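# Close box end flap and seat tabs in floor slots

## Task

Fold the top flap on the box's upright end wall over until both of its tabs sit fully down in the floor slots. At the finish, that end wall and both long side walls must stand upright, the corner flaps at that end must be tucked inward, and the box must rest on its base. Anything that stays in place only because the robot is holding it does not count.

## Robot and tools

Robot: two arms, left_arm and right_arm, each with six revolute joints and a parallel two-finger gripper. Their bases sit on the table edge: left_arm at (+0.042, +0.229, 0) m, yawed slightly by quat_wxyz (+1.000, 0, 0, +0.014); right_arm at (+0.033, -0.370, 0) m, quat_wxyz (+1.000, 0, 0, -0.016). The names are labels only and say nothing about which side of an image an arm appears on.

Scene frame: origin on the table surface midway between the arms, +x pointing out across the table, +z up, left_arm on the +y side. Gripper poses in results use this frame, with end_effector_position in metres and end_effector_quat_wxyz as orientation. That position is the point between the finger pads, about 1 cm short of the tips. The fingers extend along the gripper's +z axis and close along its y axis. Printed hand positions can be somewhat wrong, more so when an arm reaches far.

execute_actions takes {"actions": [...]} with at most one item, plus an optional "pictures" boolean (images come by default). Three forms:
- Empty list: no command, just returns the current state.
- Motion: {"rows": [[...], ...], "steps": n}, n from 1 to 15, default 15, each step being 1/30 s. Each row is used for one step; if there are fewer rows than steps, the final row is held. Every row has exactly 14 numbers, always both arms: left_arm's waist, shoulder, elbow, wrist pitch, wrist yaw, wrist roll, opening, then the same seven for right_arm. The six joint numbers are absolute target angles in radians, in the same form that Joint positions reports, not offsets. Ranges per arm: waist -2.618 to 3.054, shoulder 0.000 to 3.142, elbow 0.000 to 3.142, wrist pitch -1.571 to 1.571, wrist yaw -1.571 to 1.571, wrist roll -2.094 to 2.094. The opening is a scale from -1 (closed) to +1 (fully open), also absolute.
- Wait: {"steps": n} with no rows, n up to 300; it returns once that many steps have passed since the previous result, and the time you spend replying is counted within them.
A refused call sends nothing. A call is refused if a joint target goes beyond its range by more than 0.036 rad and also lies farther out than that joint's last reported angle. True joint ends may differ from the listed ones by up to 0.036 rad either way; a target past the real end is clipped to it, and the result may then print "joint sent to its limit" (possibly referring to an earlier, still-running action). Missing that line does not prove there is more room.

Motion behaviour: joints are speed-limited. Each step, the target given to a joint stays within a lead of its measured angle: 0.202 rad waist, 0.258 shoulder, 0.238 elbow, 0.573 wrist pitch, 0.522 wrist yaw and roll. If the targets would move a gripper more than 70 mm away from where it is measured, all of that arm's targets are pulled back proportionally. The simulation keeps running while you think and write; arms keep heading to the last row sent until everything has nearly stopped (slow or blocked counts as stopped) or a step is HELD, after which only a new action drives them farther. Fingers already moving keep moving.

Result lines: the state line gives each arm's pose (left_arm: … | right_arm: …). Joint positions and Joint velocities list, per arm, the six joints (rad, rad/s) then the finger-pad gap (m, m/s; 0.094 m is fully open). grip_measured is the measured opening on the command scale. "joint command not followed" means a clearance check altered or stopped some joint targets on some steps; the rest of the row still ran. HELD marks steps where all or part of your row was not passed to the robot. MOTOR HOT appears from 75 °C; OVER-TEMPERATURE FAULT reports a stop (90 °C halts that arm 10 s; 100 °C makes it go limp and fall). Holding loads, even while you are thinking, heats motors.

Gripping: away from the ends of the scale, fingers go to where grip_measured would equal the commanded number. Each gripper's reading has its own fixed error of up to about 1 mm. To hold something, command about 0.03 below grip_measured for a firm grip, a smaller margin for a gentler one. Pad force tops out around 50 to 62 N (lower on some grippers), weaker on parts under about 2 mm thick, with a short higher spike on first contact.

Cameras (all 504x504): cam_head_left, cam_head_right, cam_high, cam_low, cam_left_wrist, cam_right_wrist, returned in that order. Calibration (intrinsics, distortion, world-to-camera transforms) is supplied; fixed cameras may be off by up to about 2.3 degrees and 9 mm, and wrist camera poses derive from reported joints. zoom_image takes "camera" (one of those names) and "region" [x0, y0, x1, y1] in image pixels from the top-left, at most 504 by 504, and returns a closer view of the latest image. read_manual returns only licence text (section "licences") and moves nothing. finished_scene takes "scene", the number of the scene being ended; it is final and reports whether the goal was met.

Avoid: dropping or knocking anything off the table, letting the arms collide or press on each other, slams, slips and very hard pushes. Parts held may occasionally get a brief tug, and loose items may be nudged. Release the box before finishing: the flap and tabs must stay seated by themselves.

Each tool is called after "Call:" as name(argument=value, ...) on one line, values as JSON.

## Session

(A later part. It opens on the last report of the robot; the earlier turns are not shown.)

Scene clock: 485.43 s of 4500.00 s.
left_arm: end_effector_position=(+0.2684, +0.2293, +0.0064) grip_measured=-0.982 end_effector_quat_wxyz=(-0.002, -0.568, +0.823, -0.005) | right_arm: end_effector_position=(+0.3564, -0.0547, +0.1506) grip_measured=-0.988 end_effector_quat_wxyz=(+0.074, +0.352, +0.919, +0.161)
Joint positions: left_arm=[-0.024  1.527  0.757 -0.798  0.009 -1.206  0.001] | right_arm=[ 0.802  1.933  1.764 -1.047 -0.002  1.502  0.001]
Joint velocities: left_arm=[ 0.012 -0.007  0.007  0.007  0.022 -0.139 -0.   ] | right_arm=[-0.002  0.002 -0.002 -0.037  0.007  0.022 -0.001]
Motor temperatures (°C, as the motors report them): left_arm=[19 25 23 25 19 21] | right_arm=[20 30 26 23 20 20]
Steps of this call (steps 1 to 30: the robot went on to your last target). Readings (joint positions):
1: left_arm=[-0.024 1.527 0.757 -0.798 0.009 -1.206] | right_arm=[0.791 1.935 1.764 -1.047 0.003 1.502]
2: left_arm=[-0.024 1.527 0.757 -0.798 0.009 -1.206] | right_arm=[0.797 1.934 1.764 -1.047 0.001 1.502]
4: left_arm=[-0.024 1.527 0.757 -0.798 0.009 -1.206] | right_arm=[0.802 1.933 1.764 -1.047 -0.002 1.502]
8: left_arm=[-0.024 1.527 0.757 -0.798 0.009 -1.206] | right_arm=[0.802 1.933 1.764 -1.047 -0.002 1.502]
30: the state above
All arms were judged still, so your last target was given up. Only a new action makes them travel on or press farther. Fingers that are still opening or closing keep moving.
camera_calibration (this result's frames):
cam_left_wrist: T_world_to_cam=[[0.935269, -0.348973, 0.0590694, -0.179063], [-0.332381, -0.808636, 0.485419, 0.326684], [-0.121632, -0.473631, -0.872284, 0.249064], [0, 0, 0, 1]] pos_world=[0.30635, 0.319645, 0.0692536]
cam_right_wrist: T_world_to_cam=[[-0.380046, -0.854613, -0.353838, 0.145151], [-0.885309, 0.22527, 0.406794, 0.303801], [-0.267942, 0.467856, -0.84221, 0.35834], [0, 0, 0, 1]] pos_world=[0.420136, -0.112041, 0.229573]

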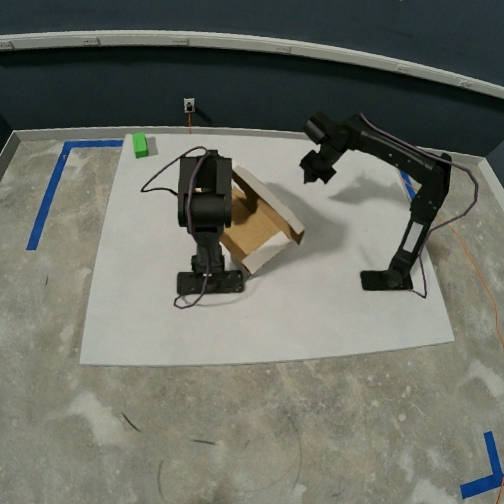

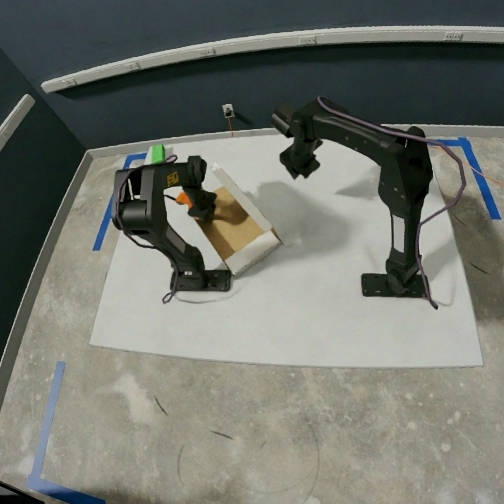

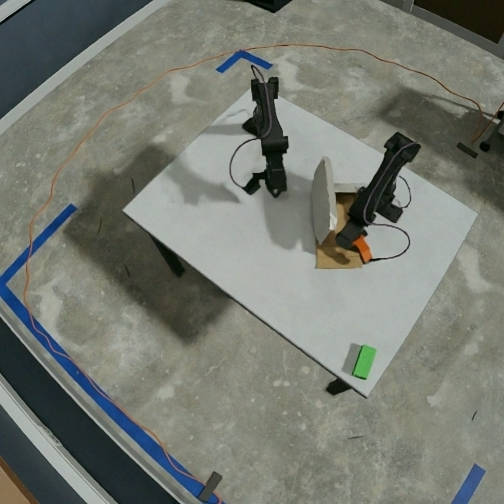

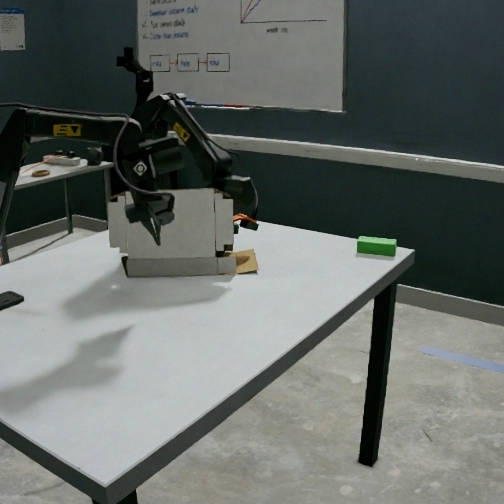

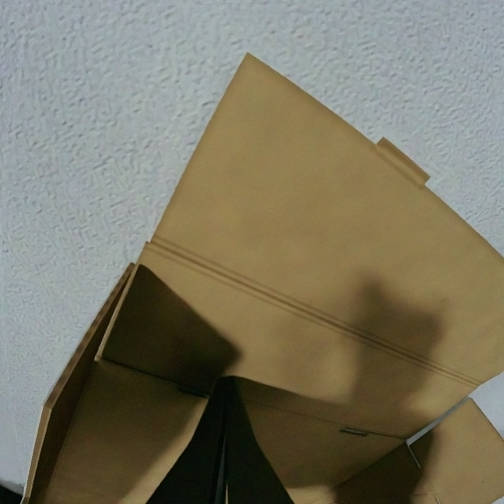

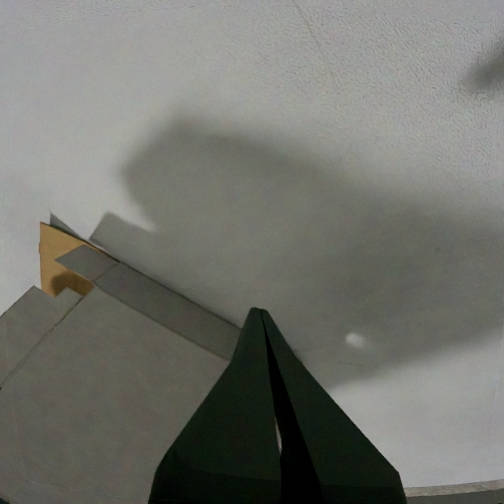

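Call:
execute_actions(actions=[{"rows":[[-0.03,1.522,0.755,-0.804,0,-1.2,-1,0.9,2.0,1.62,-0.82,0,1.5,-1]]}], pictures=false)

Call:
execute_actions(actions=[{"rows":[[-0.03,1.522,0.755,-0.804,0,-1.2,-1,1.05,2.018,1.639,-0.821,0,1.5,-1]]}], pictures=false)

Call:
execute_actions(actions=[{"rows":[[-0.03,1.522,0.755,-0.804,0,-1.2,-1,1.13,2.018,1.639,-0.821,0,1.5,-1]]}], pictures=false)

Call:
execute_actions(actions=[{"rows":[[-0.03,1.392,1.113,-1.292,0,-1.2,0.06,1.13,2.018,1.639,-0.821,0,1.5,-1]]}], pictures=false)

Call:
execute_actions(actions=[{"rows":[[-0.03,1.124,0.971,-1.418,0,-1.2,0.06,1.13,2.018,1.639,-0.821,0,1.5,-1]]}], pictures=false)

Call:
execute_actions(actions=[{"rows":[[-1.323,1.124,0.971,-1.418,0,-0.4,0.06,1.13,2.018,1.639,-0.821,0,1.5,-1]]}], pictures=false)

Call:
execute_actions(actions=[{"steps":40}])

Scene clock: 524.37 s of 4500.00 s.
left_arm: end_effector_position=(+0.2684, +0.2293, +0.0064) grip_measured=-0.982 end_effector_quat_wxyz=(-0.002, -0.568, +0.823, -0.005) | right_arm: end_effector_position=(+0.3298, -0.0124, +0.0778) grip_measured=-0.988 end_effector_quat_wxyz=(+0.057, +0.305, +0.939, +0.152)
Joint positions: left_arm=[-0.024  1.527  0.757 -0.798  0.009 -1.206  0.001] | right_arm=[ 0.905  2.028  1.619 -0.837 -0.008  1.503  0.001]
Joint velocities: left_arm=[ 0.002 -0.017 -0.002  0.037 -0.007 -0.037  0.   ] | right_arm=[ 0.002 -0.022  0.017 -0.007 -0.007  0.007  0.001]
Motor temperatures (°C, as the motors report them): left_arm=[19 25 23 24 19 21] | right_arm=[20 34 25 22 20 20]
Steps of this call (steps 1 to 90: nothing new was sent; then 35.43 s passed at rest; steps 91 to 105: all 15 steps of this action). Readings (joint positions):
91: left_arm=[-0.024 1.527 0.757 -0.798 0.009 -1.206] | right_arm=[0.809 1.933 1.745 -1.020 0.002 1.503]
92: left_arm=[-0.024 1.527 0.757 -0.798 0.009 -1.206] | right_arm=[0.823 1.933 1.717 -0.976 0.006 1.503]
94: left_arm=[-0.024 1.527 0.757 -0.798 0.009 -1.206] | right_arm=[0.867 1.958 1.668 -0.917 0.005 1.503]
98: left_arm=[-0.024 1.527 0.757 -0.798 0.009 -1.206] | right_arm=[0.914 2.023 1.624 -0.868 -0.008 1.503]
105: the state above

Scene clock: 524.87 s of 4500.00 s.
left_arm: end_effector_position=(+0.2684, +0.2293, +0.0064) grip_measured=-0.982 end_effector_quat_wxyz=(-0.002, -0.568, +0.823, -0.005) | right_arm: end_effector_position=(+0.2750, +0.0297, +0.0786) grip_measured=-0.988 end_effector_quat_wxyz=(+0.045, +0.235, +0.958, +0.161)
Joint positions: left_arm=[-0.024  1.527  0.757 -0.798  0.009 -1.206  0.001] | right_arm=[ 1.052  2.028  1.619 -0.827 -0.011  1.503  0.001]
Joint velocities: left_arm=[-0.007  0.007  0.002 -0.037  0.007  0.051  0.   ] | right_arm=[-0.022 -0.007 -0.012 -0.037  0.007  0.022 -0.   ]
Motor temperatures (°C, as the motors report them): left_arm=[19 25 23 24 19 21] | right_arm=[20 34 25 22 20 20]
Steps of this call (steps 1 to 15: all 15 steps of this action). Readings (joint positions):
1: left_arm=[-0.024 1.527 0.757 -0.798 0.009 -1.206] | right_arm=[0.917 2.028 1.619 -0.836 -0.002 1.503]
2: left_arm=[-0.024 1.527 0.757 -0.798 0.009 -1.206] | right_arm=[0.937 2.028 1.619 -0.834 0.005 1.503]
4: left_arm=[-0.024 1.527 0.757 -0.798 0.009 -1.206] | right_arm=[1.002 2.028 1.619 -0.830 0.005 1.503]
8: left_arm=[-0.024 1.527 0.757 -0.798 0.009 -1.206] | right_arm=[1.077 2.028 1.619 -0.827 -0.012 1.503]
15: the state above

Scene clock: 525.37 s of 4500.00 s.
left_arm: end_effector_position=(+0.2687, +0.2286, +0.0064) grip_measured=-0.982 end_effector_quat_wxyz=(-0.002, -0.568, +0.823, -0.007) | right_arm: end_effector_position=(+0.2496, +0.0429, +0.0783) grip_measured=-0.988 end_effector_quat_wxyz=(+0.049, +0.205, +0.965, +0.158)
Joint positions: left_arm=[-0.024  1.527  0.757 -0.797  0.013 -1.206  0.001] | right_arm=[ 1.121  2.028  1.619 -0.831  0.009  1.506  0.001]
Joint velocities: left_arm=[ 0.022 -0.002  0.007  0.007 -0.022 -0.007  0.001] | right_arm=[-0.012 -0.022 -0.002  0.022  0.037  0.007 -0.   ]
Motor temperatures (°C, as the motors report them): left_arm=[19 25 23 24 19 21] | right_arm=[20 34 25 22 20 20]
Steps of this call (steps 1 to 15: all 15 steps of this action). Readings (joint positions):
1: left_arm=[-0.024 1.527 0.757 -0.798 0.009 -1.206] | right_arm=[1.057 2.028 1.619 -0.827 -0.008 1.503]
2: left_arm=[-0.024 1.527 0.757 -0.798 0.009 -1.206] | right_arm=[1.067 2.028 1.619 -0.827 -0.004 1.503]
4: left_arm=[-0.024 1.527 0.757 -0.798 0.009 -1.206] | right_arm=[1.101 2.028 1.619 -0.827 -0.004 1.503]
8: left_arm=[-0.024 1.527 0.757 -0.797 0.014 -1.206] | right_arm=[1.122 2.028 1.619 -0.831 0.009 1.506]
15: the state above

Scene clock: 525.87 s of 4500.00 s.
left_arm: end_effector_position=(+0.2789, +0.2298, +0.1226) grip_measured=+0.058 end_effector_quat_wxyz=(+0.021, -0.567, +0.823, -0.018) | right_arm: end_effector_position=(+0.2500, +0.0432, +0.0785) grip_measured=-0.988 end_effector_quat_wxyz=(+0.048, +0.205, +0.965, +0.159)
Joint positions: left_arm=[-0.024  1.386  1.117 -1.247  0.006 -1.204  0.05 ] | right_arm=[ 1.12   2.028  1.619 -0.829  0.008  1.507  0.001]
Joint velocities: left_arm=[-0.002 -0.017 -0.002 -0.242 -0.051  0.022 -0.   ] | right_arm=[-0.017  0.022  0.007  0.007 -0.051  0.007 -0.001]
Motor temperatures (°C, as the motors report them): left_arm=[19 25 23 24 19 21] | right_arm=[20 34 25 22 20 20]
Steps of this call (steps 1 to 15: all 15 steps of this action). Readings (joint positions):
1: left_arm=[-0.024 1.522 0.779 -0.844 0.013 -1.205] | right_arm=[1.121 2.028 1.619 -0.831 0.009 1.506]
2: left_arm=[-0.024 1.511 0.824 -0.933 0.013 -1.205] | right_arm=[1.121 2.028 1.619 -0.831 0.009 1.506]
4: left_arm=[-0.024 1.466 0.939 -1.055 0.013 -1.205] | right_arm=[1.121 2.028 1.619 -0.830 0.008 1.506]
8: left_arm=[-0.024 1.394 1.109 -1.154 0.008 -1.204] | right_arm=[1.120 2.028 1.619 -0.829 0.011 1.507]
15: the state above

Scene clock: 526.37 s of 4500.00 s.
left_arm: end_effector_position=(+0.2098, +0.2296, +0.1365) grip_measured=+0.058 end_effector_quat_wxyz=(+0.019, -0.567, +0.823, -0.017) | right_arm: end_effector_position=(+0.2484, +0.0440, +0.0784) grip_measured=-0.988 end_effector_quat_wxyz=(+0.046, +0.204, +0.965, +0.159)
Joint positions: left_arm=[-0.024  1.12   0.993 -1.393  0.006 -1.203  0.05 ] | right_arm=[ 1.122  2.028  1.619 -0.829  0.003  1.507  0.001]
Joint velocities: left_arm=[-0.002  0.012 -0.017 -0.037 -0.037 -0.007  0.   ] | right_arm=[ 0.012 -0.017 -0.002  0.051 -0.022  0.022 -0.001]
Motor temperatures (°C, as the motors report them): left_arm=[19 25 23 24 19 21] | right_arm=[20 34 25 22 20 20]
Steps of this call (steps 1 to 15: all 15 steps of this action). Readings (joint positions):
1: left_arm=[-0.024 1.361 1.098 -1.242 0.006 -1.204] | right_arm=[1.120 2.028 1.619 -0.829 0.008 1.507]
2: left_arm=[-0.024 1.306 1.055 -1.243 0.006 -1.203] | right_arm=[1.121 2.028 1.619 -0.829 0.007 1.507]
4: left_arm=[-0.024 1.185 1.001 -1.316 0.006 -1.203] | right_arm=[1.121 2.028 1.619 -0.829 0.006 1.507]
8: left_arm=[-0.024 1.120 0.995 -1.388 0.006 -1.203] | right_arm=[1.122 2.028 1.619 -0.829 0.004 1.507]
15: the state above

Scene clock: 526.87 s of 4500.00 s.
left_arm: end_effector_position=(+0.1996, +0.1786, +0.1363) grip_measured=+0.059 end_effector_quat_wxyz=(+0.018, -0.213, +0.977, -0.010) | right_arm: end_effector_position=(+0.2508, +0.0425, +0.0784) grip_measured=-0.988 end_effector_quat_wxyz=(+0.049, +0.206, +0.964, +0.158)
Joint positions: left_arm=[-0.344  1.12   0.993 -1.402 -0.    -0.746  0.05 ] | right_arm=[ 1.119  2.028  1.619 -0.83   0.01   1.507  0.001]
Joint velocities: left_arm=[-0.007 -0.012 -0.022  0.022  0.022 -0.022 -0.001] | right_arm=[ 0.007 -0.002 -0.002 -0.007  0.022 -0.037  0.   ]
Motor temperatures (°C, as the motors report them): left_arm=[19 25 23 24 19 21] | right_arm=[20 34 25 22 20 20]
A step of this action was HELD (marked below), so the robot has no last target. An arm can still carry out its HELD step.
Steps of this call (steps 1 to 15: all 15 steps of this action). Readings (joint positions):
1: left_arm=[-0.051 1.120 0.993 -1.395 -0.006 -1.133] | right_arm=[1.122 2.028 1.619 -0.829 0.003 1.507]
2: left_arm=[-0.118 1.120 0.993 -1.395 -0.008 -1.033] | right_arm=[1.122 2.028 1.619 -0.829 0.003 1.507]
4: left_arm=[-0.264 1.120 0.993 -1.398 -0.007 -0.839] | right_arm=[1.122 2.028 1.619 -0.829 0.005 1.507]
6: left_arm=[-0.378 1.120 0.993 -1.402 0.002 -0.733] | right_arm=[1.119 2.028 1.619 -0.830 0.010 1.507] HELD
7: left_arm=[-0.376 1.120 0.993 -1.402 0.006 -0.735] | right_arm=[1.119 2.028 1.619 -0.830 0.010 1.507] HELD
8: left_arm=[-0.363 1.120 0.993 -1.402 0.006 -0.738] | right_arm=[1.119 2.028 1.619 -0.830 0.010 1.507] HELD
9: left_arm=[-0.353 1.120 0.993 -1.402 0.003 -0.740] | right_arm=[1.119 2.028 1.619 -0.830 0.010 1.507] HELD
10: left_arm=[-0.347 1.120 0.993 -1.402 0.002 -0.741] | right_arm=[1.119 2.028 1.619 -0.830 0.010 1.507] HELD
11: left_arm=[-0.345 1.120 0.993 -1.402 0.001 -0.743] | right_arm=[1.119 2.028 1.619 -0.830 0.010 1.507] HELD
12: left_arm=[-0.344 1.120 0.993 -1.402 0.001 -0.744] | right_arm=[1.119 2.028 1.619 -0.830 0.010 1.507] HELD
13: left_arm=[-0.344 1.120 0.993 -1.402 -0.000 -0.745] | right_arm=[1.119 2.028 1.619 -0.830 0.010 1.507] HELD
14: left_arm=[-0.344 1.120 0.993 -1.402 -0.000 -0.746] | right_arm=[1.119 2.028 1.619 -0.830 0.010 1.507] HELD
15: the state above HELD
joint command not followed: on one or more control steps a check withheld the commanded joint targets of the left arm, and it was not sent them on those steps. On the call's last step the targets were still withheld.
cause: the commanded joint targets would bring a part of the robot too close to another arm (this arm's wrist (the part past joint 4) and the other arm's wrist (the part past joint 4)); next, command targets that bring no part of the robot closer to that arm.

Scene clock: 528.20 s of 4500.00 s.
left_arm: end_effector_position=(+0.1996, +0.1786, +0.1363) grip_measured=+0.059 end_effector_quat_wxyz=(+0.018, -0.214, +0.977, -0.010) | right_arm: end_effector_position=(+0.2508, +0.0425, +0.0784) grip_measured=-0.988 end_effector_quat_wxyz=(+0.049, +0.206, +0.964, +0.158)
Joint positions: left_arm=[-0.344  1.12   0.993 -1.402 -0.001 -0.748  0.05 ] | right_arm=[ 1.119  2.028  1.619 -0.83   0.01   1.507  0.001]
Joint velocities: left_arm=[-0.017 -0.002  0.002 -0.022  0.139 -0.037  0.   ] | right_arm=[ 0.002  0.017 -0.002  0.022  0.037 -0.022 -0.   ]
Motor temperatures (°C, as the motors report them): left_arm=[19 25 23 24 19 21] | right_arm=[20 34 25 22 20 20]
Steps of this call (steps 1 to 40: nothing new was sent). Readings (joint positions):
1: left_arm=[-0.344 1.120 0.993 -1.402 -0.000 -0.746] | right_arm=[1.119 2.028 1.619 -0.830 0.010 1.507]
2: left_arm=[-0.344 1.120 0.993 -1.402 -0.000 -0.747] | right_arm=[1.119 2.028 1.619 -0.830 0.010 1.507]
4: left_arm=[-0.344 1.120 0.993 -1.402 -0.001 -0.747] | right_arm=[1.119 2.028 1.619 -0.830 0.010 1.507]
8: left_arm=[-0.344 1.120 0.993 -1.402 -0.001 -0.748] | right_arm=[1.119 2.028 1.619 -0.830 0.010 1.507]
40: the state above
camera_calibration (this result's frames):
cam_left_wrist: T_world_to_cam=[[0.418242, -0.904749, 0.08064, 0.0594623], [-0.824734, -0.341046, 0.45111, 0.219228], [-0.38064, -0.25518, -0.888818, 0.344966], [0, 0, 0, 1]] pos_world=[0.287242, 0.216594, 0.202921]
cam_right_wrist: T_world_to_cam=[[-0.103181, -0.938091, -0.330665, 0.0947845], [-0.910846, -0.0444569, 0.410346, 0.23536], [-0.399642, 0.343525, -0.849869, 0.262649], [0, 0, 0, 1]] pos_world=[0.329122, 0.00915343, 0.15798]

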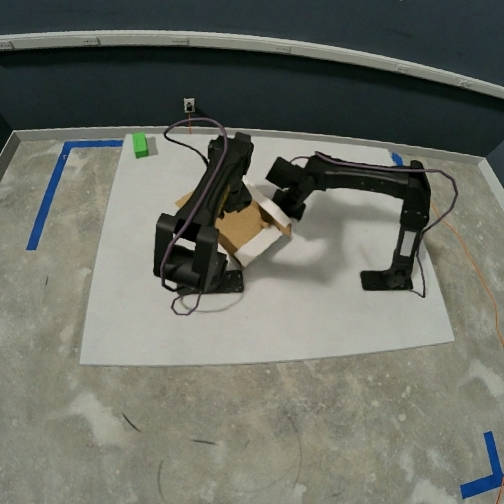

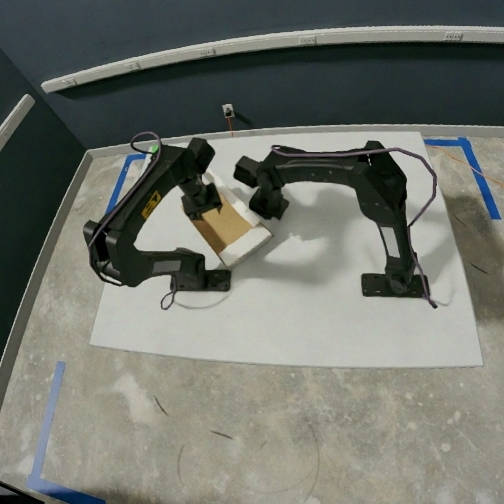

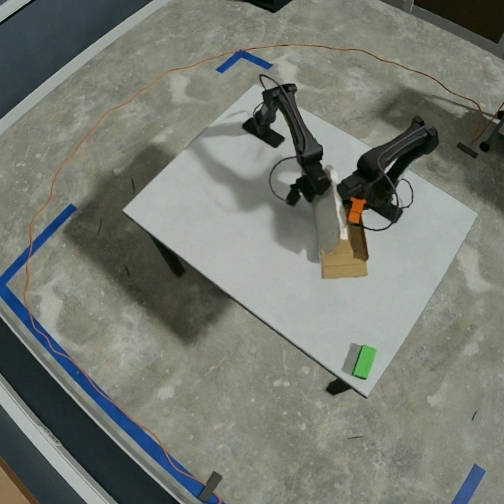

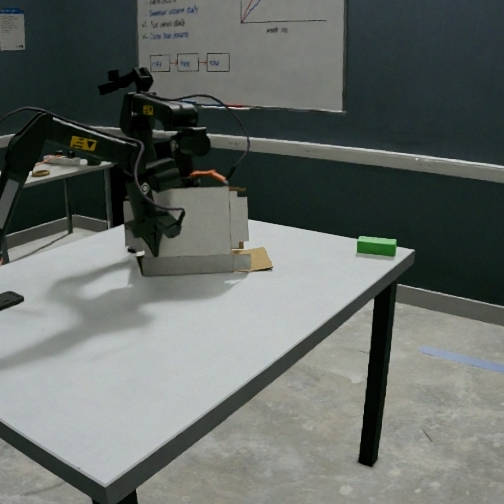

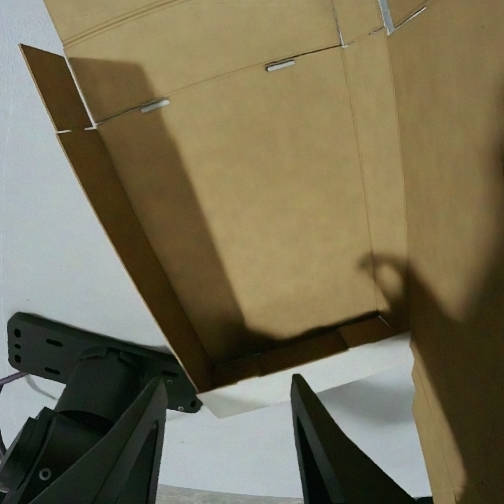

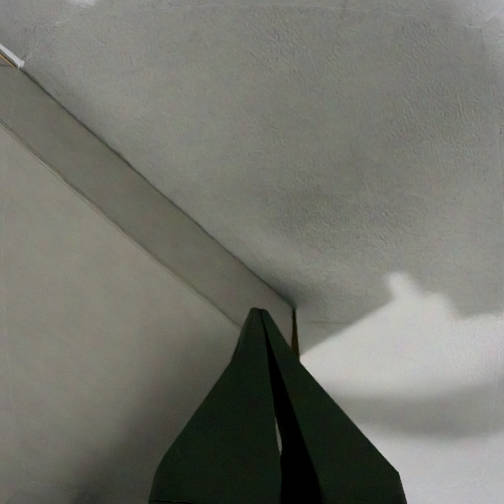

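Call:
execute_actions(actions=[{"rows":[[0.5,1.12,0.99,-1.4,0,-0.75,0.06,0.7,1.9,1.7,-0.9,0,1.5,-1]]}], pictures=false)

Call:
execute_actions(actions=[{"rows":[[1.5,1.12,0.99,-1.4,0,-0.75,0.06,0.3,1.5,1.5,-0.9,0,1.5,-1]]}], pictures=false)

Call:
execute_actions(actions=[{"steps":30}])

Call:
zoom_image(camera="cam_head_right", region=[140, 150, 300, 300])

Call:
zoom_image(camera="cam_head_left", region=[160, 150, 320, 300])

Scene clock: 546.00 s of 4500.00 s.
left_arm: end_effector_position=(+0.2069, +0.2435, +0.1363) grip_measured=+0.059 end_effector_quat_wxyz=(+0.019, -0.403, +0.915, -0.008) | right_arm: end_effector_position=(+0.4114, -0.0917, +0.1372) grip_measured=-0.988 end_effector_quat_wxyz=(+0.107, +0.413, +0.884, +0.189)
Joint positions: left_arm=[ 0.056  1.12   0.993 -1.402  0.002 -0.748  0.05 ] | right_arm=[ 0.666  1.925  1.669 -0.876  0.006  1.507  0.001]
Joint velocities: left_arm=[ 0.842 -0.002  0.007 -0.066 -0.11  -0.007 -0.001] | right_arm=[ 0.154 -0.081  0.037 -0.095 -0.066 -0.022 -0.   ]
Motor temperatures (°C, as the motors report them): left_arm=[19 25 24 24 19 21] | right_arm=[20 34 26 22 20 20]
Steps of this call (steps 1 to 90: nothing new was sent; then 14.30 s passed at rest; steps 91 to 105: all 15 steps of this action). Readings (joint positions):
91: left_arm=[-0.340 1.120 0.993 -1.402 0.000 -0.748] | right_arm=[1.108 2.025 1.620 -0.832 0.004 1.507]
92: left_arm=[-0.326 1.120 0.993 -1.402 0.001 -0.748] | right_arm=[1.090 2.020 1.621 -0.839 -0.005 1.507]
94: left_arm=[-0.276 1.120 0.993 -1.402 0.002 -0.748] | right_arm=[1.023 2.003 1.625 -0.850 -0.011 1.507]
98: left_arm=[-0.155 1.120 0.993 -1.402 0.002 -0.748] | right_arm=[0.846 1.968 1.644 -0.857 -0.013 1.507]
105: the state above

Scene clock: 546.50 s of 4500.00 s.
left_arm: end_effector_position=(+0.1843, +0.3137, +0.1363) grip_measured=+0.059 end_effector_quat_wxyz=(+0.020, -0.597, +0.802, -0.004) | right_arm: end_effector_position=(+0.4240, -0.2666, +0.2639) grip_measured=-0.988 end_effector_quat_wxyz=(+0.226, +0.547, +0.759, +0.271)
Joint positions: left_arm=[ 0.506  1.12   0.993 -1.402  0.004 -0.748  0.05 ] | right_arm=[ 0.29   1.484  1.52  -0.885  0.004  1.506  0.001]
Joint velocities: left_arm=[ 0.852 -0.017  0.007  0.007 -0.081 -0.051 -0.   ] | right_arm=[ 0.085 -0.002 -0.002  0.037 -0.037  0.037  0.   ]
Motor temperatures (°C, as the motors report them): left_arm=[19 24 24 24 19 21] | right_arm=[20 34 26 22 20 20]
Steps of this call (steps 1 to 15: all 15 steps of this action). Readings (joint positions):
1: left_arm=[0.086 1.120 0.993 -1.402 0.003 -0.748] | right_arm=[0.660 1.908 1.652 -0.864 -0.001 1.506]
2: left_arm=[0.115 1.120 0.993 -1.402 0.003 -0.748] | right_arm=[0.644 1.879 1.616 -0.858 -0.012 1.506]
4: left_arm=[0.176 1.120 0.993 -1.402 0.003 -0.748] | right_arm=[0.574 1.810 1.563 -0.873 -0.016 1.506]
8: left_arm=[0.295 1.120 0.993 -1.402 0.003 -0.748] | right_arm=[0.399 1.662 1.527 -0.881 -0.014 1.506]
15: the state above

Scene clock: 547.50 s of 4500.00 s.
left_arm: end_effector_position=(+0.0642, +0.3933, +0.1363) grip_measured=+0.059 end_effector_quat_wxyz=(-0.020, +0.887, -0.462, -0.005) | right_arm: end_effector_position=(+0.4235, -0.2642, +0.2584) grip_measured=-0.988 end_effector_quat_wxyz=(+0.219, +0.547, +0.763, +0.266)
Joint positions: left_arm=[ 1.406  1.12   0.993 -1.402  0.004 -0.748  0.05 ] | right_arm=[ 0.294  1.495  1.52  -0.892  0.002  1.506  0.001]
Joint velocities: left_arm=[ 0.877  0.002 -0.002  0.022 -0.037 -0.037 -0.   ] | right_arm=[ 0.012  0.007 -0.007  0.007 -0.051 -0.081 -0.   ]
Motor temperatures (°C, as the motors report them): left_arm=[19 24 24 24 19 21] | right_arm=[20 34 26 22 20 20]
Steps of this call (steps 1 to 30: the robot went on to your last target). Readings (joint positions):
1: left_arm=[0.535 1.120 0.993 -1.402 0.004 -0.748] | right_arm=[0.292 1.485 1.520 -0.885 0.003 1.506]
2: left_arm=[0.566 1.120 0.993 -1.402 0.004 -0.748] | right_arm=[0.294 1.489 1.520 -0.888 0.003 1.506]
4: left_arm=[0.625 1.120 0.993 -1.402 0.004 -0.748] | right_arm=[0.294 1.494 1.520 -0.889 0.002 1.506]
8: left_arm=[0.746 1.120 0.993 -1.402 0.004 -0.748] | right_arm=[0.294 1.495 1.520 -0.891 0.002 1.506]
30: the state above
camera_calibration (this result's frames):
cam_left_wrist: T_world_to_cam=[[0.815565, 0.57258, 0.0836976, -0.296706], [0.480454, -0.750642, 0.453542, 0.257779], [0.322516, -0.329681, -0.887296, 0.332173], [0, 0, 0, 1]] pos_world=[0.0110011, 0.472898, 0.202655]
cam_right_wrist: T_world_to_cam=[[-0.582904, -0.514849, -0.628613, 0.276438], [-0.767764, 0.602265, 0.218667, 0.464963], [0.266011, 0.610088, -0.746345, 0.351785], [0, 0, 0, 1]] pos_world=[0.42454, -0.352327, 0.334653]

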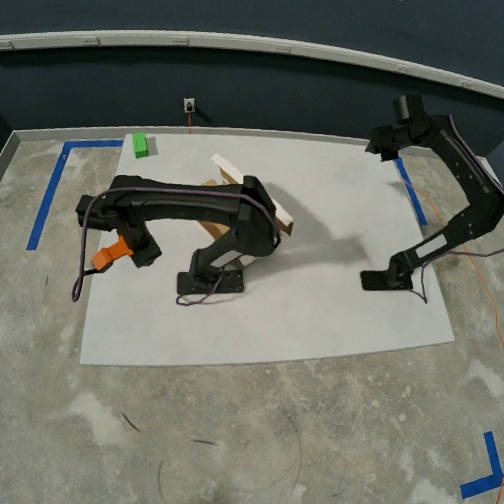

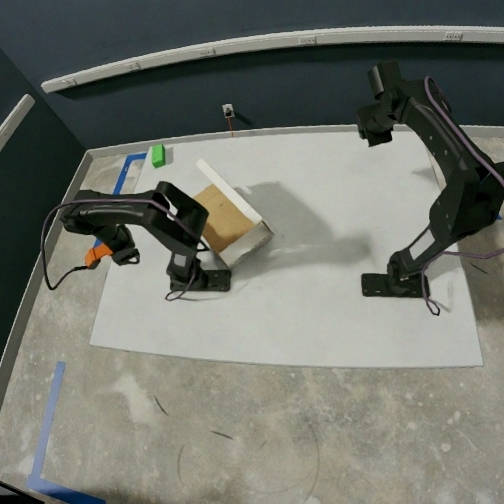

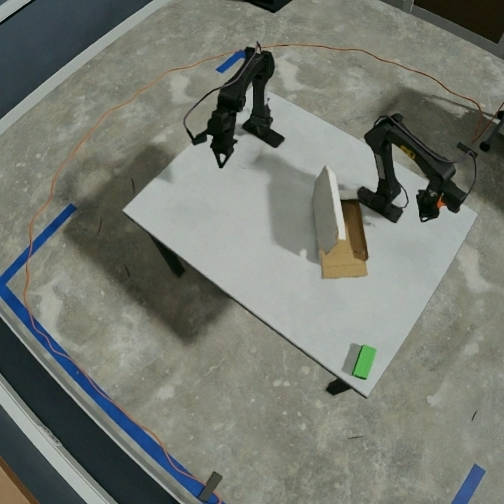

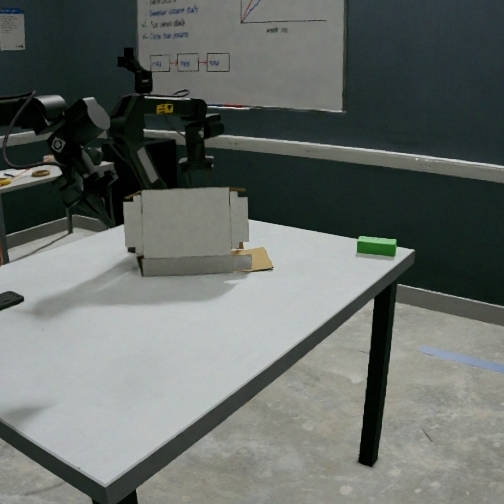

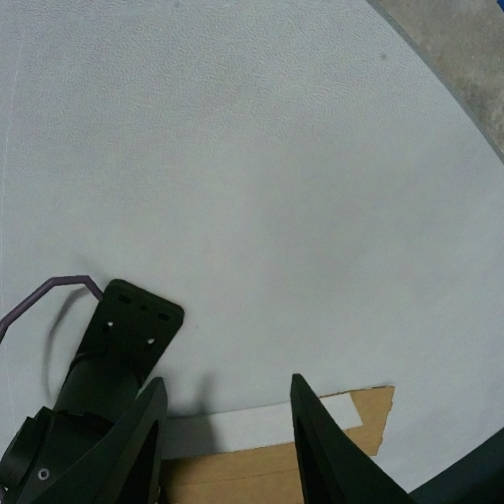

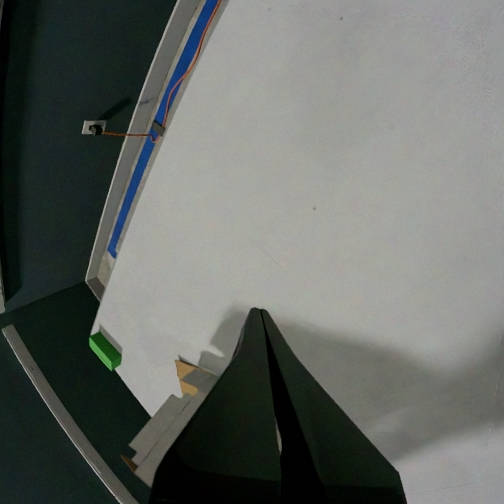

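Region (140, 150, 300, 300) of cam_head_right's 504x504 image, scaled by 3.150, with more detail than that image has; it fills the top 472 rows of this view, and the rest is white.

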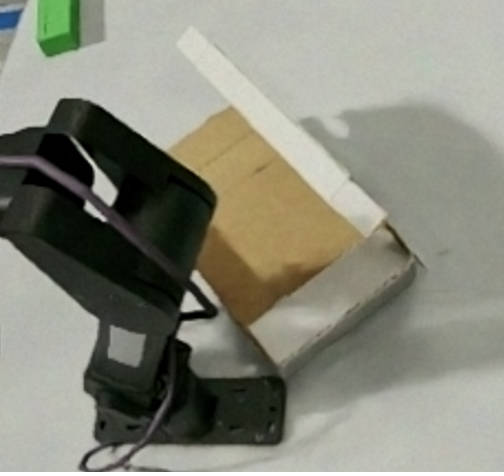

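Region (160, 150, 320, 300) of cam_head_left's 504x504 image, scaled by 3.150, with more detail than that image has; it fills the top 472 rows of this view, and the rest is white.

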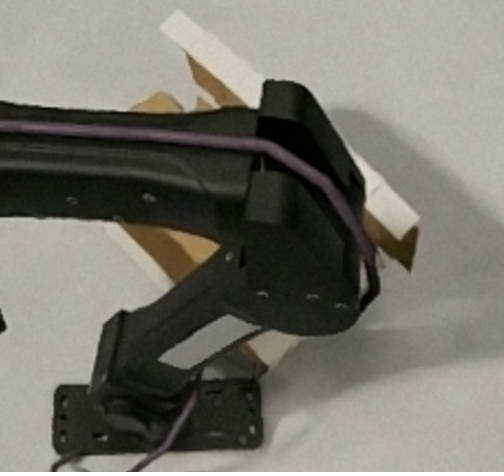

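Call:
execute_actions(actions=[{"rows":[[0.08,1.124,0.971,-1.418,0,-0.66,1,0.3,1.5,1.5,-0.9,0,1.5,-1]]}], pictures=false)

Call:
execute_actions(actions=[{"steps":50}], pictures=false)

Call:
execute_actions(actions=[{"rows":[[0.08,1.18,0.6,-0.991,0,-0.66,1,0.3,1.5,1.5,-0.9,0,1.5,-1]]}], pictures=false)

Call:
execute_actions(actions=[{"steps":25}])

Scene clock: 570.67 s of 4500.00 s.
left_arm: end_effector_position=(+0.1885, +0.3060, +0.1363) grip_measured=+1.000 end_effector_quat_wxyz=(+0.020, -0.542, +0.840, -0.002) | right_arm: end_effector_position=(+0.4235, -0.2642, +0.2584) grip_measured=-0.988 end_effector_quat_wxyz=(+0.219, +0.547, +0.763, +0.266)
Joint positions: left_arm=[ 0.45   1.12   0.993 -1.403  0.001 -0.67   0.094] | right_arm=[ 0.294  1.495  1.52  -0.892  0.002  1.506  0.001]
Joint velocities: left_arm=[-2.098  0.002  0.017 -0.022 -0.007  0.066  0.   ] | right_arm=[-0.012  0.007 -0.012 -0.007  0.051  0.007  0.   ]
Motor temperatures (°C, as the motors report them): left_arm=[19 24 24 24 19 21] | right_arm=[20 31 25 23 20 20]
Steps of this call (steps 1 to 30: the robot went on to your last target; steps 31 to 90: nothing new was sent; then 19.67 s passed at rest; steps 91 to 105: all 15 steps of this action). Readings (joint positions):
91: left_arm=[1.464 1.120 0.993 -1.403 -0.009 -0.738] | right_arm=[0.294 1.495 1.520 -0.892 0.002 1.506]
92: left_arm=[1.397 1.120 0.993 -1.403 -0.011 -0.724] | right_arm=[0.294 1.495 1.520 -0.892 0.002 1.506]
94: left_arm=[1.250 1.120 0.993 -1.403 -0.007 -0.704] | right_arm=[0.294 1.495 1.520 -0.892 0.002 1.506]
98: left_arm=[0.959 1.120 0.993 -1.403 -0.002 -0.682] | right_arm=[0.294 1.495 1.520 -0.892 0.002 1.506]
105: the state above

Scene clock: 572.33 s of 4500.00 s.
left_arm: end_effector_position=(+0.2064, +0.2473, +0.1364) grip_measured=+1.000 end_effector_quat_wxyz=(+0.018, -0.379, +0.925, -0.010) | right_arm: end_effector_position=(+0.4235, -0.2642, +0.2584) grip_measured=-0.988 end_effector_quat_wxyz=(+0.219, +0.547, +0.763, +0.266)
Joint positions: left_arm=[ 0.086  1.12   0.993 -1.403  0.009 -0.665  0.094] | right_arm=[ 0.294  1.495  1.52  -0.892  0.002  1.506  0.001]
Joint velocities: left_arm=[-0.017 -0.007 -0.022 -0.007  0.022 -0.022  0.   ] | right_arm=[ 0.012 -0.007 -0.012 -0.007  0.022 -0.051  0.   ]
Motor temperatures (°C, as the motors report them): left_arm=[19 24 24 24 19 21] | right_arm=[20 31 25 23 20 20]
Steps of this call (steps 1 to 30: the robot went on to your last target; steps 31 to 50: nothing new was sent). Readings (joint positions):
1: left_arm=[0.377 1.120 0.993 -1.403 0.001 -0.669] | right_arm=[0.294 1.495 1.520 -0.892 0.002 1.506]
2: left_arm=[0.304 1.120 0.993 -1.403 0.001 -0.668] | right_arm=[0.294 1.495 1.520 -0.892 0.002 1.506]
4: left_arm=[0.166 1.120 0.993 -1.403 0.004 -0.667] | right_arm=[0.294 1.495 1.520 -0.892 0.002 1.506]
8: left_arm=[0.086 1.120 0.993 -1.403 0.010 -0.665] | right_arm=[0.294 1.495 1.520 -0.892 0.002 1.506]
50: the state above
All arms were judged still, so your last target was given up. Only a new action makes them travel on or press farther. Fingers that are still opening or closing keep moving.

Scene clock: 572.83 s of 4500.00 s.
left_arm: end_effector_position=(+0.1864, +0.2452, +0.0275) grip_measured=+1.000 end_effector_quat_wxyz=(-0.024, -0.380, +0.925, +0.002) | right_arm: end_effector_position=(+0.4235, -0.2642, +0.2584) grip_measured=-0.988 end_effector_quat_wxyz=(+0.219, +0.547, +0.763, +0.266)
Joint positions: left_arm=[ 0.086  1.186  0.591 -1.023  0.008 -0.665  0.094] | right_arm=[ 0.294  1.495  1.52  -0.892  0.002  1.506  0.001]
Joint velocities: left_arm=[ 0.012 -0.007 -0.012  0.125 -0.081 -0.022  0.   ] | right_arm=[ 0.002  0.012 -0.022  0.007 -0.022 -0.051 -0.001]
Motor temperatures (°C, as the motors report them): left_arm=[19 24 24 24 19 21] | right_arm=[20 31 25 23 20 20]
Steps of this call (steps 1 to 15: all 15 steps of this action). Readings (joint positions):
1: left_arm=[0.086 1.120 0.966 -1.361 0.009 -0.665] | right_arm=[0.294 1.495 1.520 -0.892 0.002 1.506]
2: left_arm=[0.086 1.120 0.909 -1.276 0.008 -0.665] | right_arm=[0.294 1.495 1.520 -0.892 0.002 1.506]
4: left_arm=[0.086 1.150 0.765 -1.143 0.008 -0.665] | right_arm=[0.294 1.495 1.520 -0.892 0.002 1.506]
8: left_arm=[0.086 1.186 0.593 -1.085 0.008 -0.665] | right_arm=[0.294 1.495 1.520 -0.892 0.002 1.506]
15: the state above

Scene clock: 573.67 s of 4500.00 s.
left_arm: end_effector_position=(+0.1908, +0.2457, +0.0273) grip_measured=+1.000 end_effector_quat_wxyz=(-0.015, -0.380, +0.925, -0.000) | right_arm: end_effector_position=(+0.4235, -0.2642, +0.2584) grip_measured=-0.988 end_effector_quat_wxyz=(+0.219, +0.547, +0.763, +0.266)
Joint positions: left_arm=[ 0.086  1.186  0.591 -1.005  0.008 -0.665  0.094] | right_arm=[ 0.294  1.495  1.52  -0.892  0.002  1.506  0.001]
Joint velocities: left_arm=[-0.007 -0.012  0.002  0.007  0.007 -0.022  0.   ] | right_arm=[ 0.007  0.007 -0.007  0.007  0.095 -0.066  0.001]
Motor temperatures (°C, as the motors report them): left_arm=[19 24 24 24 19 21] | right_arm=[20 31 25 23 20 20]
Steps of this call (steps 1 to 25: the robot went on to your last target). Readings (joint positions):
1: left_arm=[0.086 1.186 0.591 -1.018 0.008 -0.665] | right_arm=[0.294 1.495 1.520 -0.892 0.002 1.506]
2: left_arm=[0.086 1.186 0.591 -1.015 0.008 -0.665] | right_arm=[0.294 1.495 1.520 -0.892 0.002 1.506]
4: left_arm=[0.086 1.186 0.591 -1.011 0.008 -0.665] | right_arm=[0.294 1.495 1.520 -0.892 0.002 1.506]
8: left_arm=[0.086 1.186 0.591 -1.007 0.008 -0.665] | right_arm=[0.294 1.495 1.520 -0.892 0.002 1.506]
25: the state above
camera_calibration (this result's frames):
cam_left_wrist: T_world_to_cam=[[0.705771, -0.707213, 0.0416947, 0.030262], [-0.626338, -0.595395, 0.503195, 0.307302], [-0.331041, -0.381256, -0.863166, 0.28265], [0, 0, 0, 1]] pos_world=[0.264686, 0.312129, 0.0880794]
cam_right_wrist: T_world_to_cam=[[-0.582904, -0.514849, -0.628613, 0.276438], [-0.767764, 0.602265, 0.218667, 0.464963], [0.266011, 0.610088, -0.746345, 0.351785], [0, 0, 0, 1]] pos_world=[0.42454, -0.352327, 0.334653]

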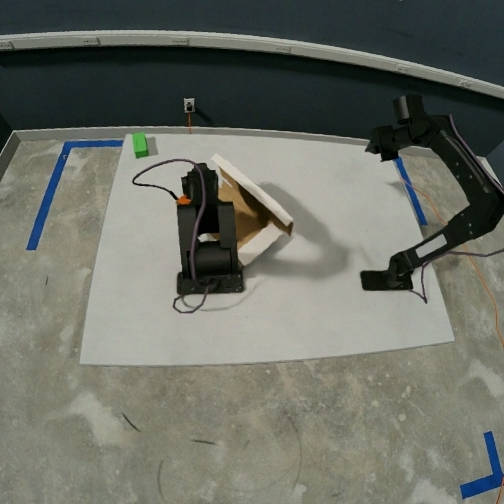

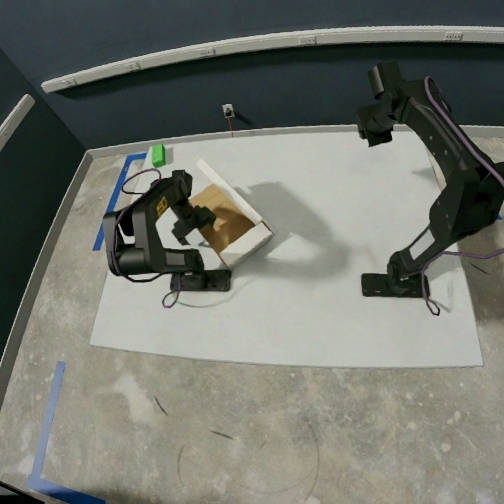

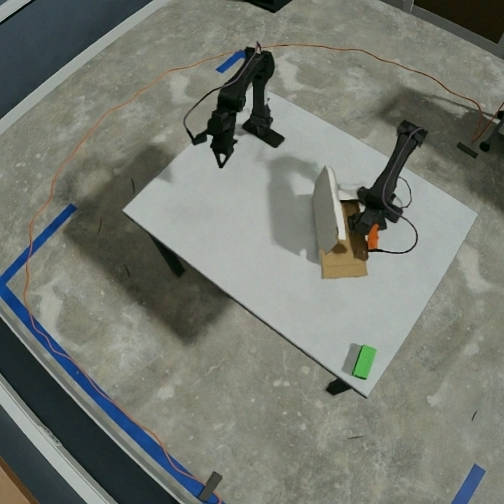

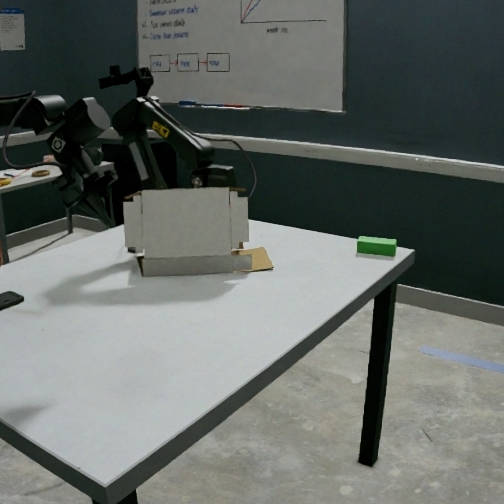

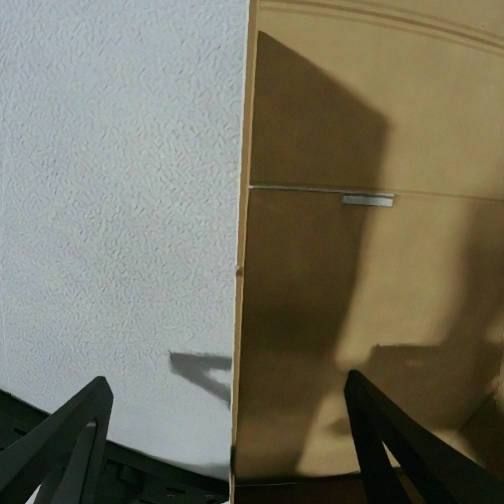

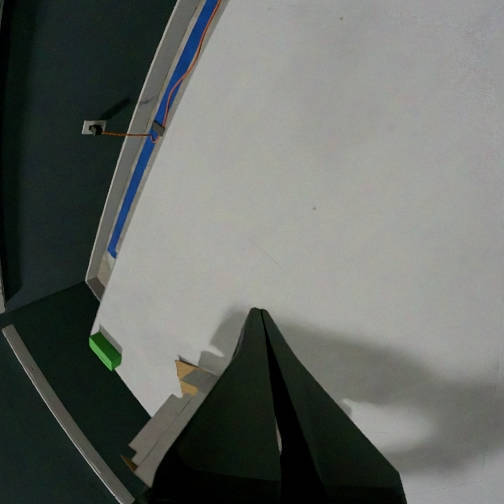

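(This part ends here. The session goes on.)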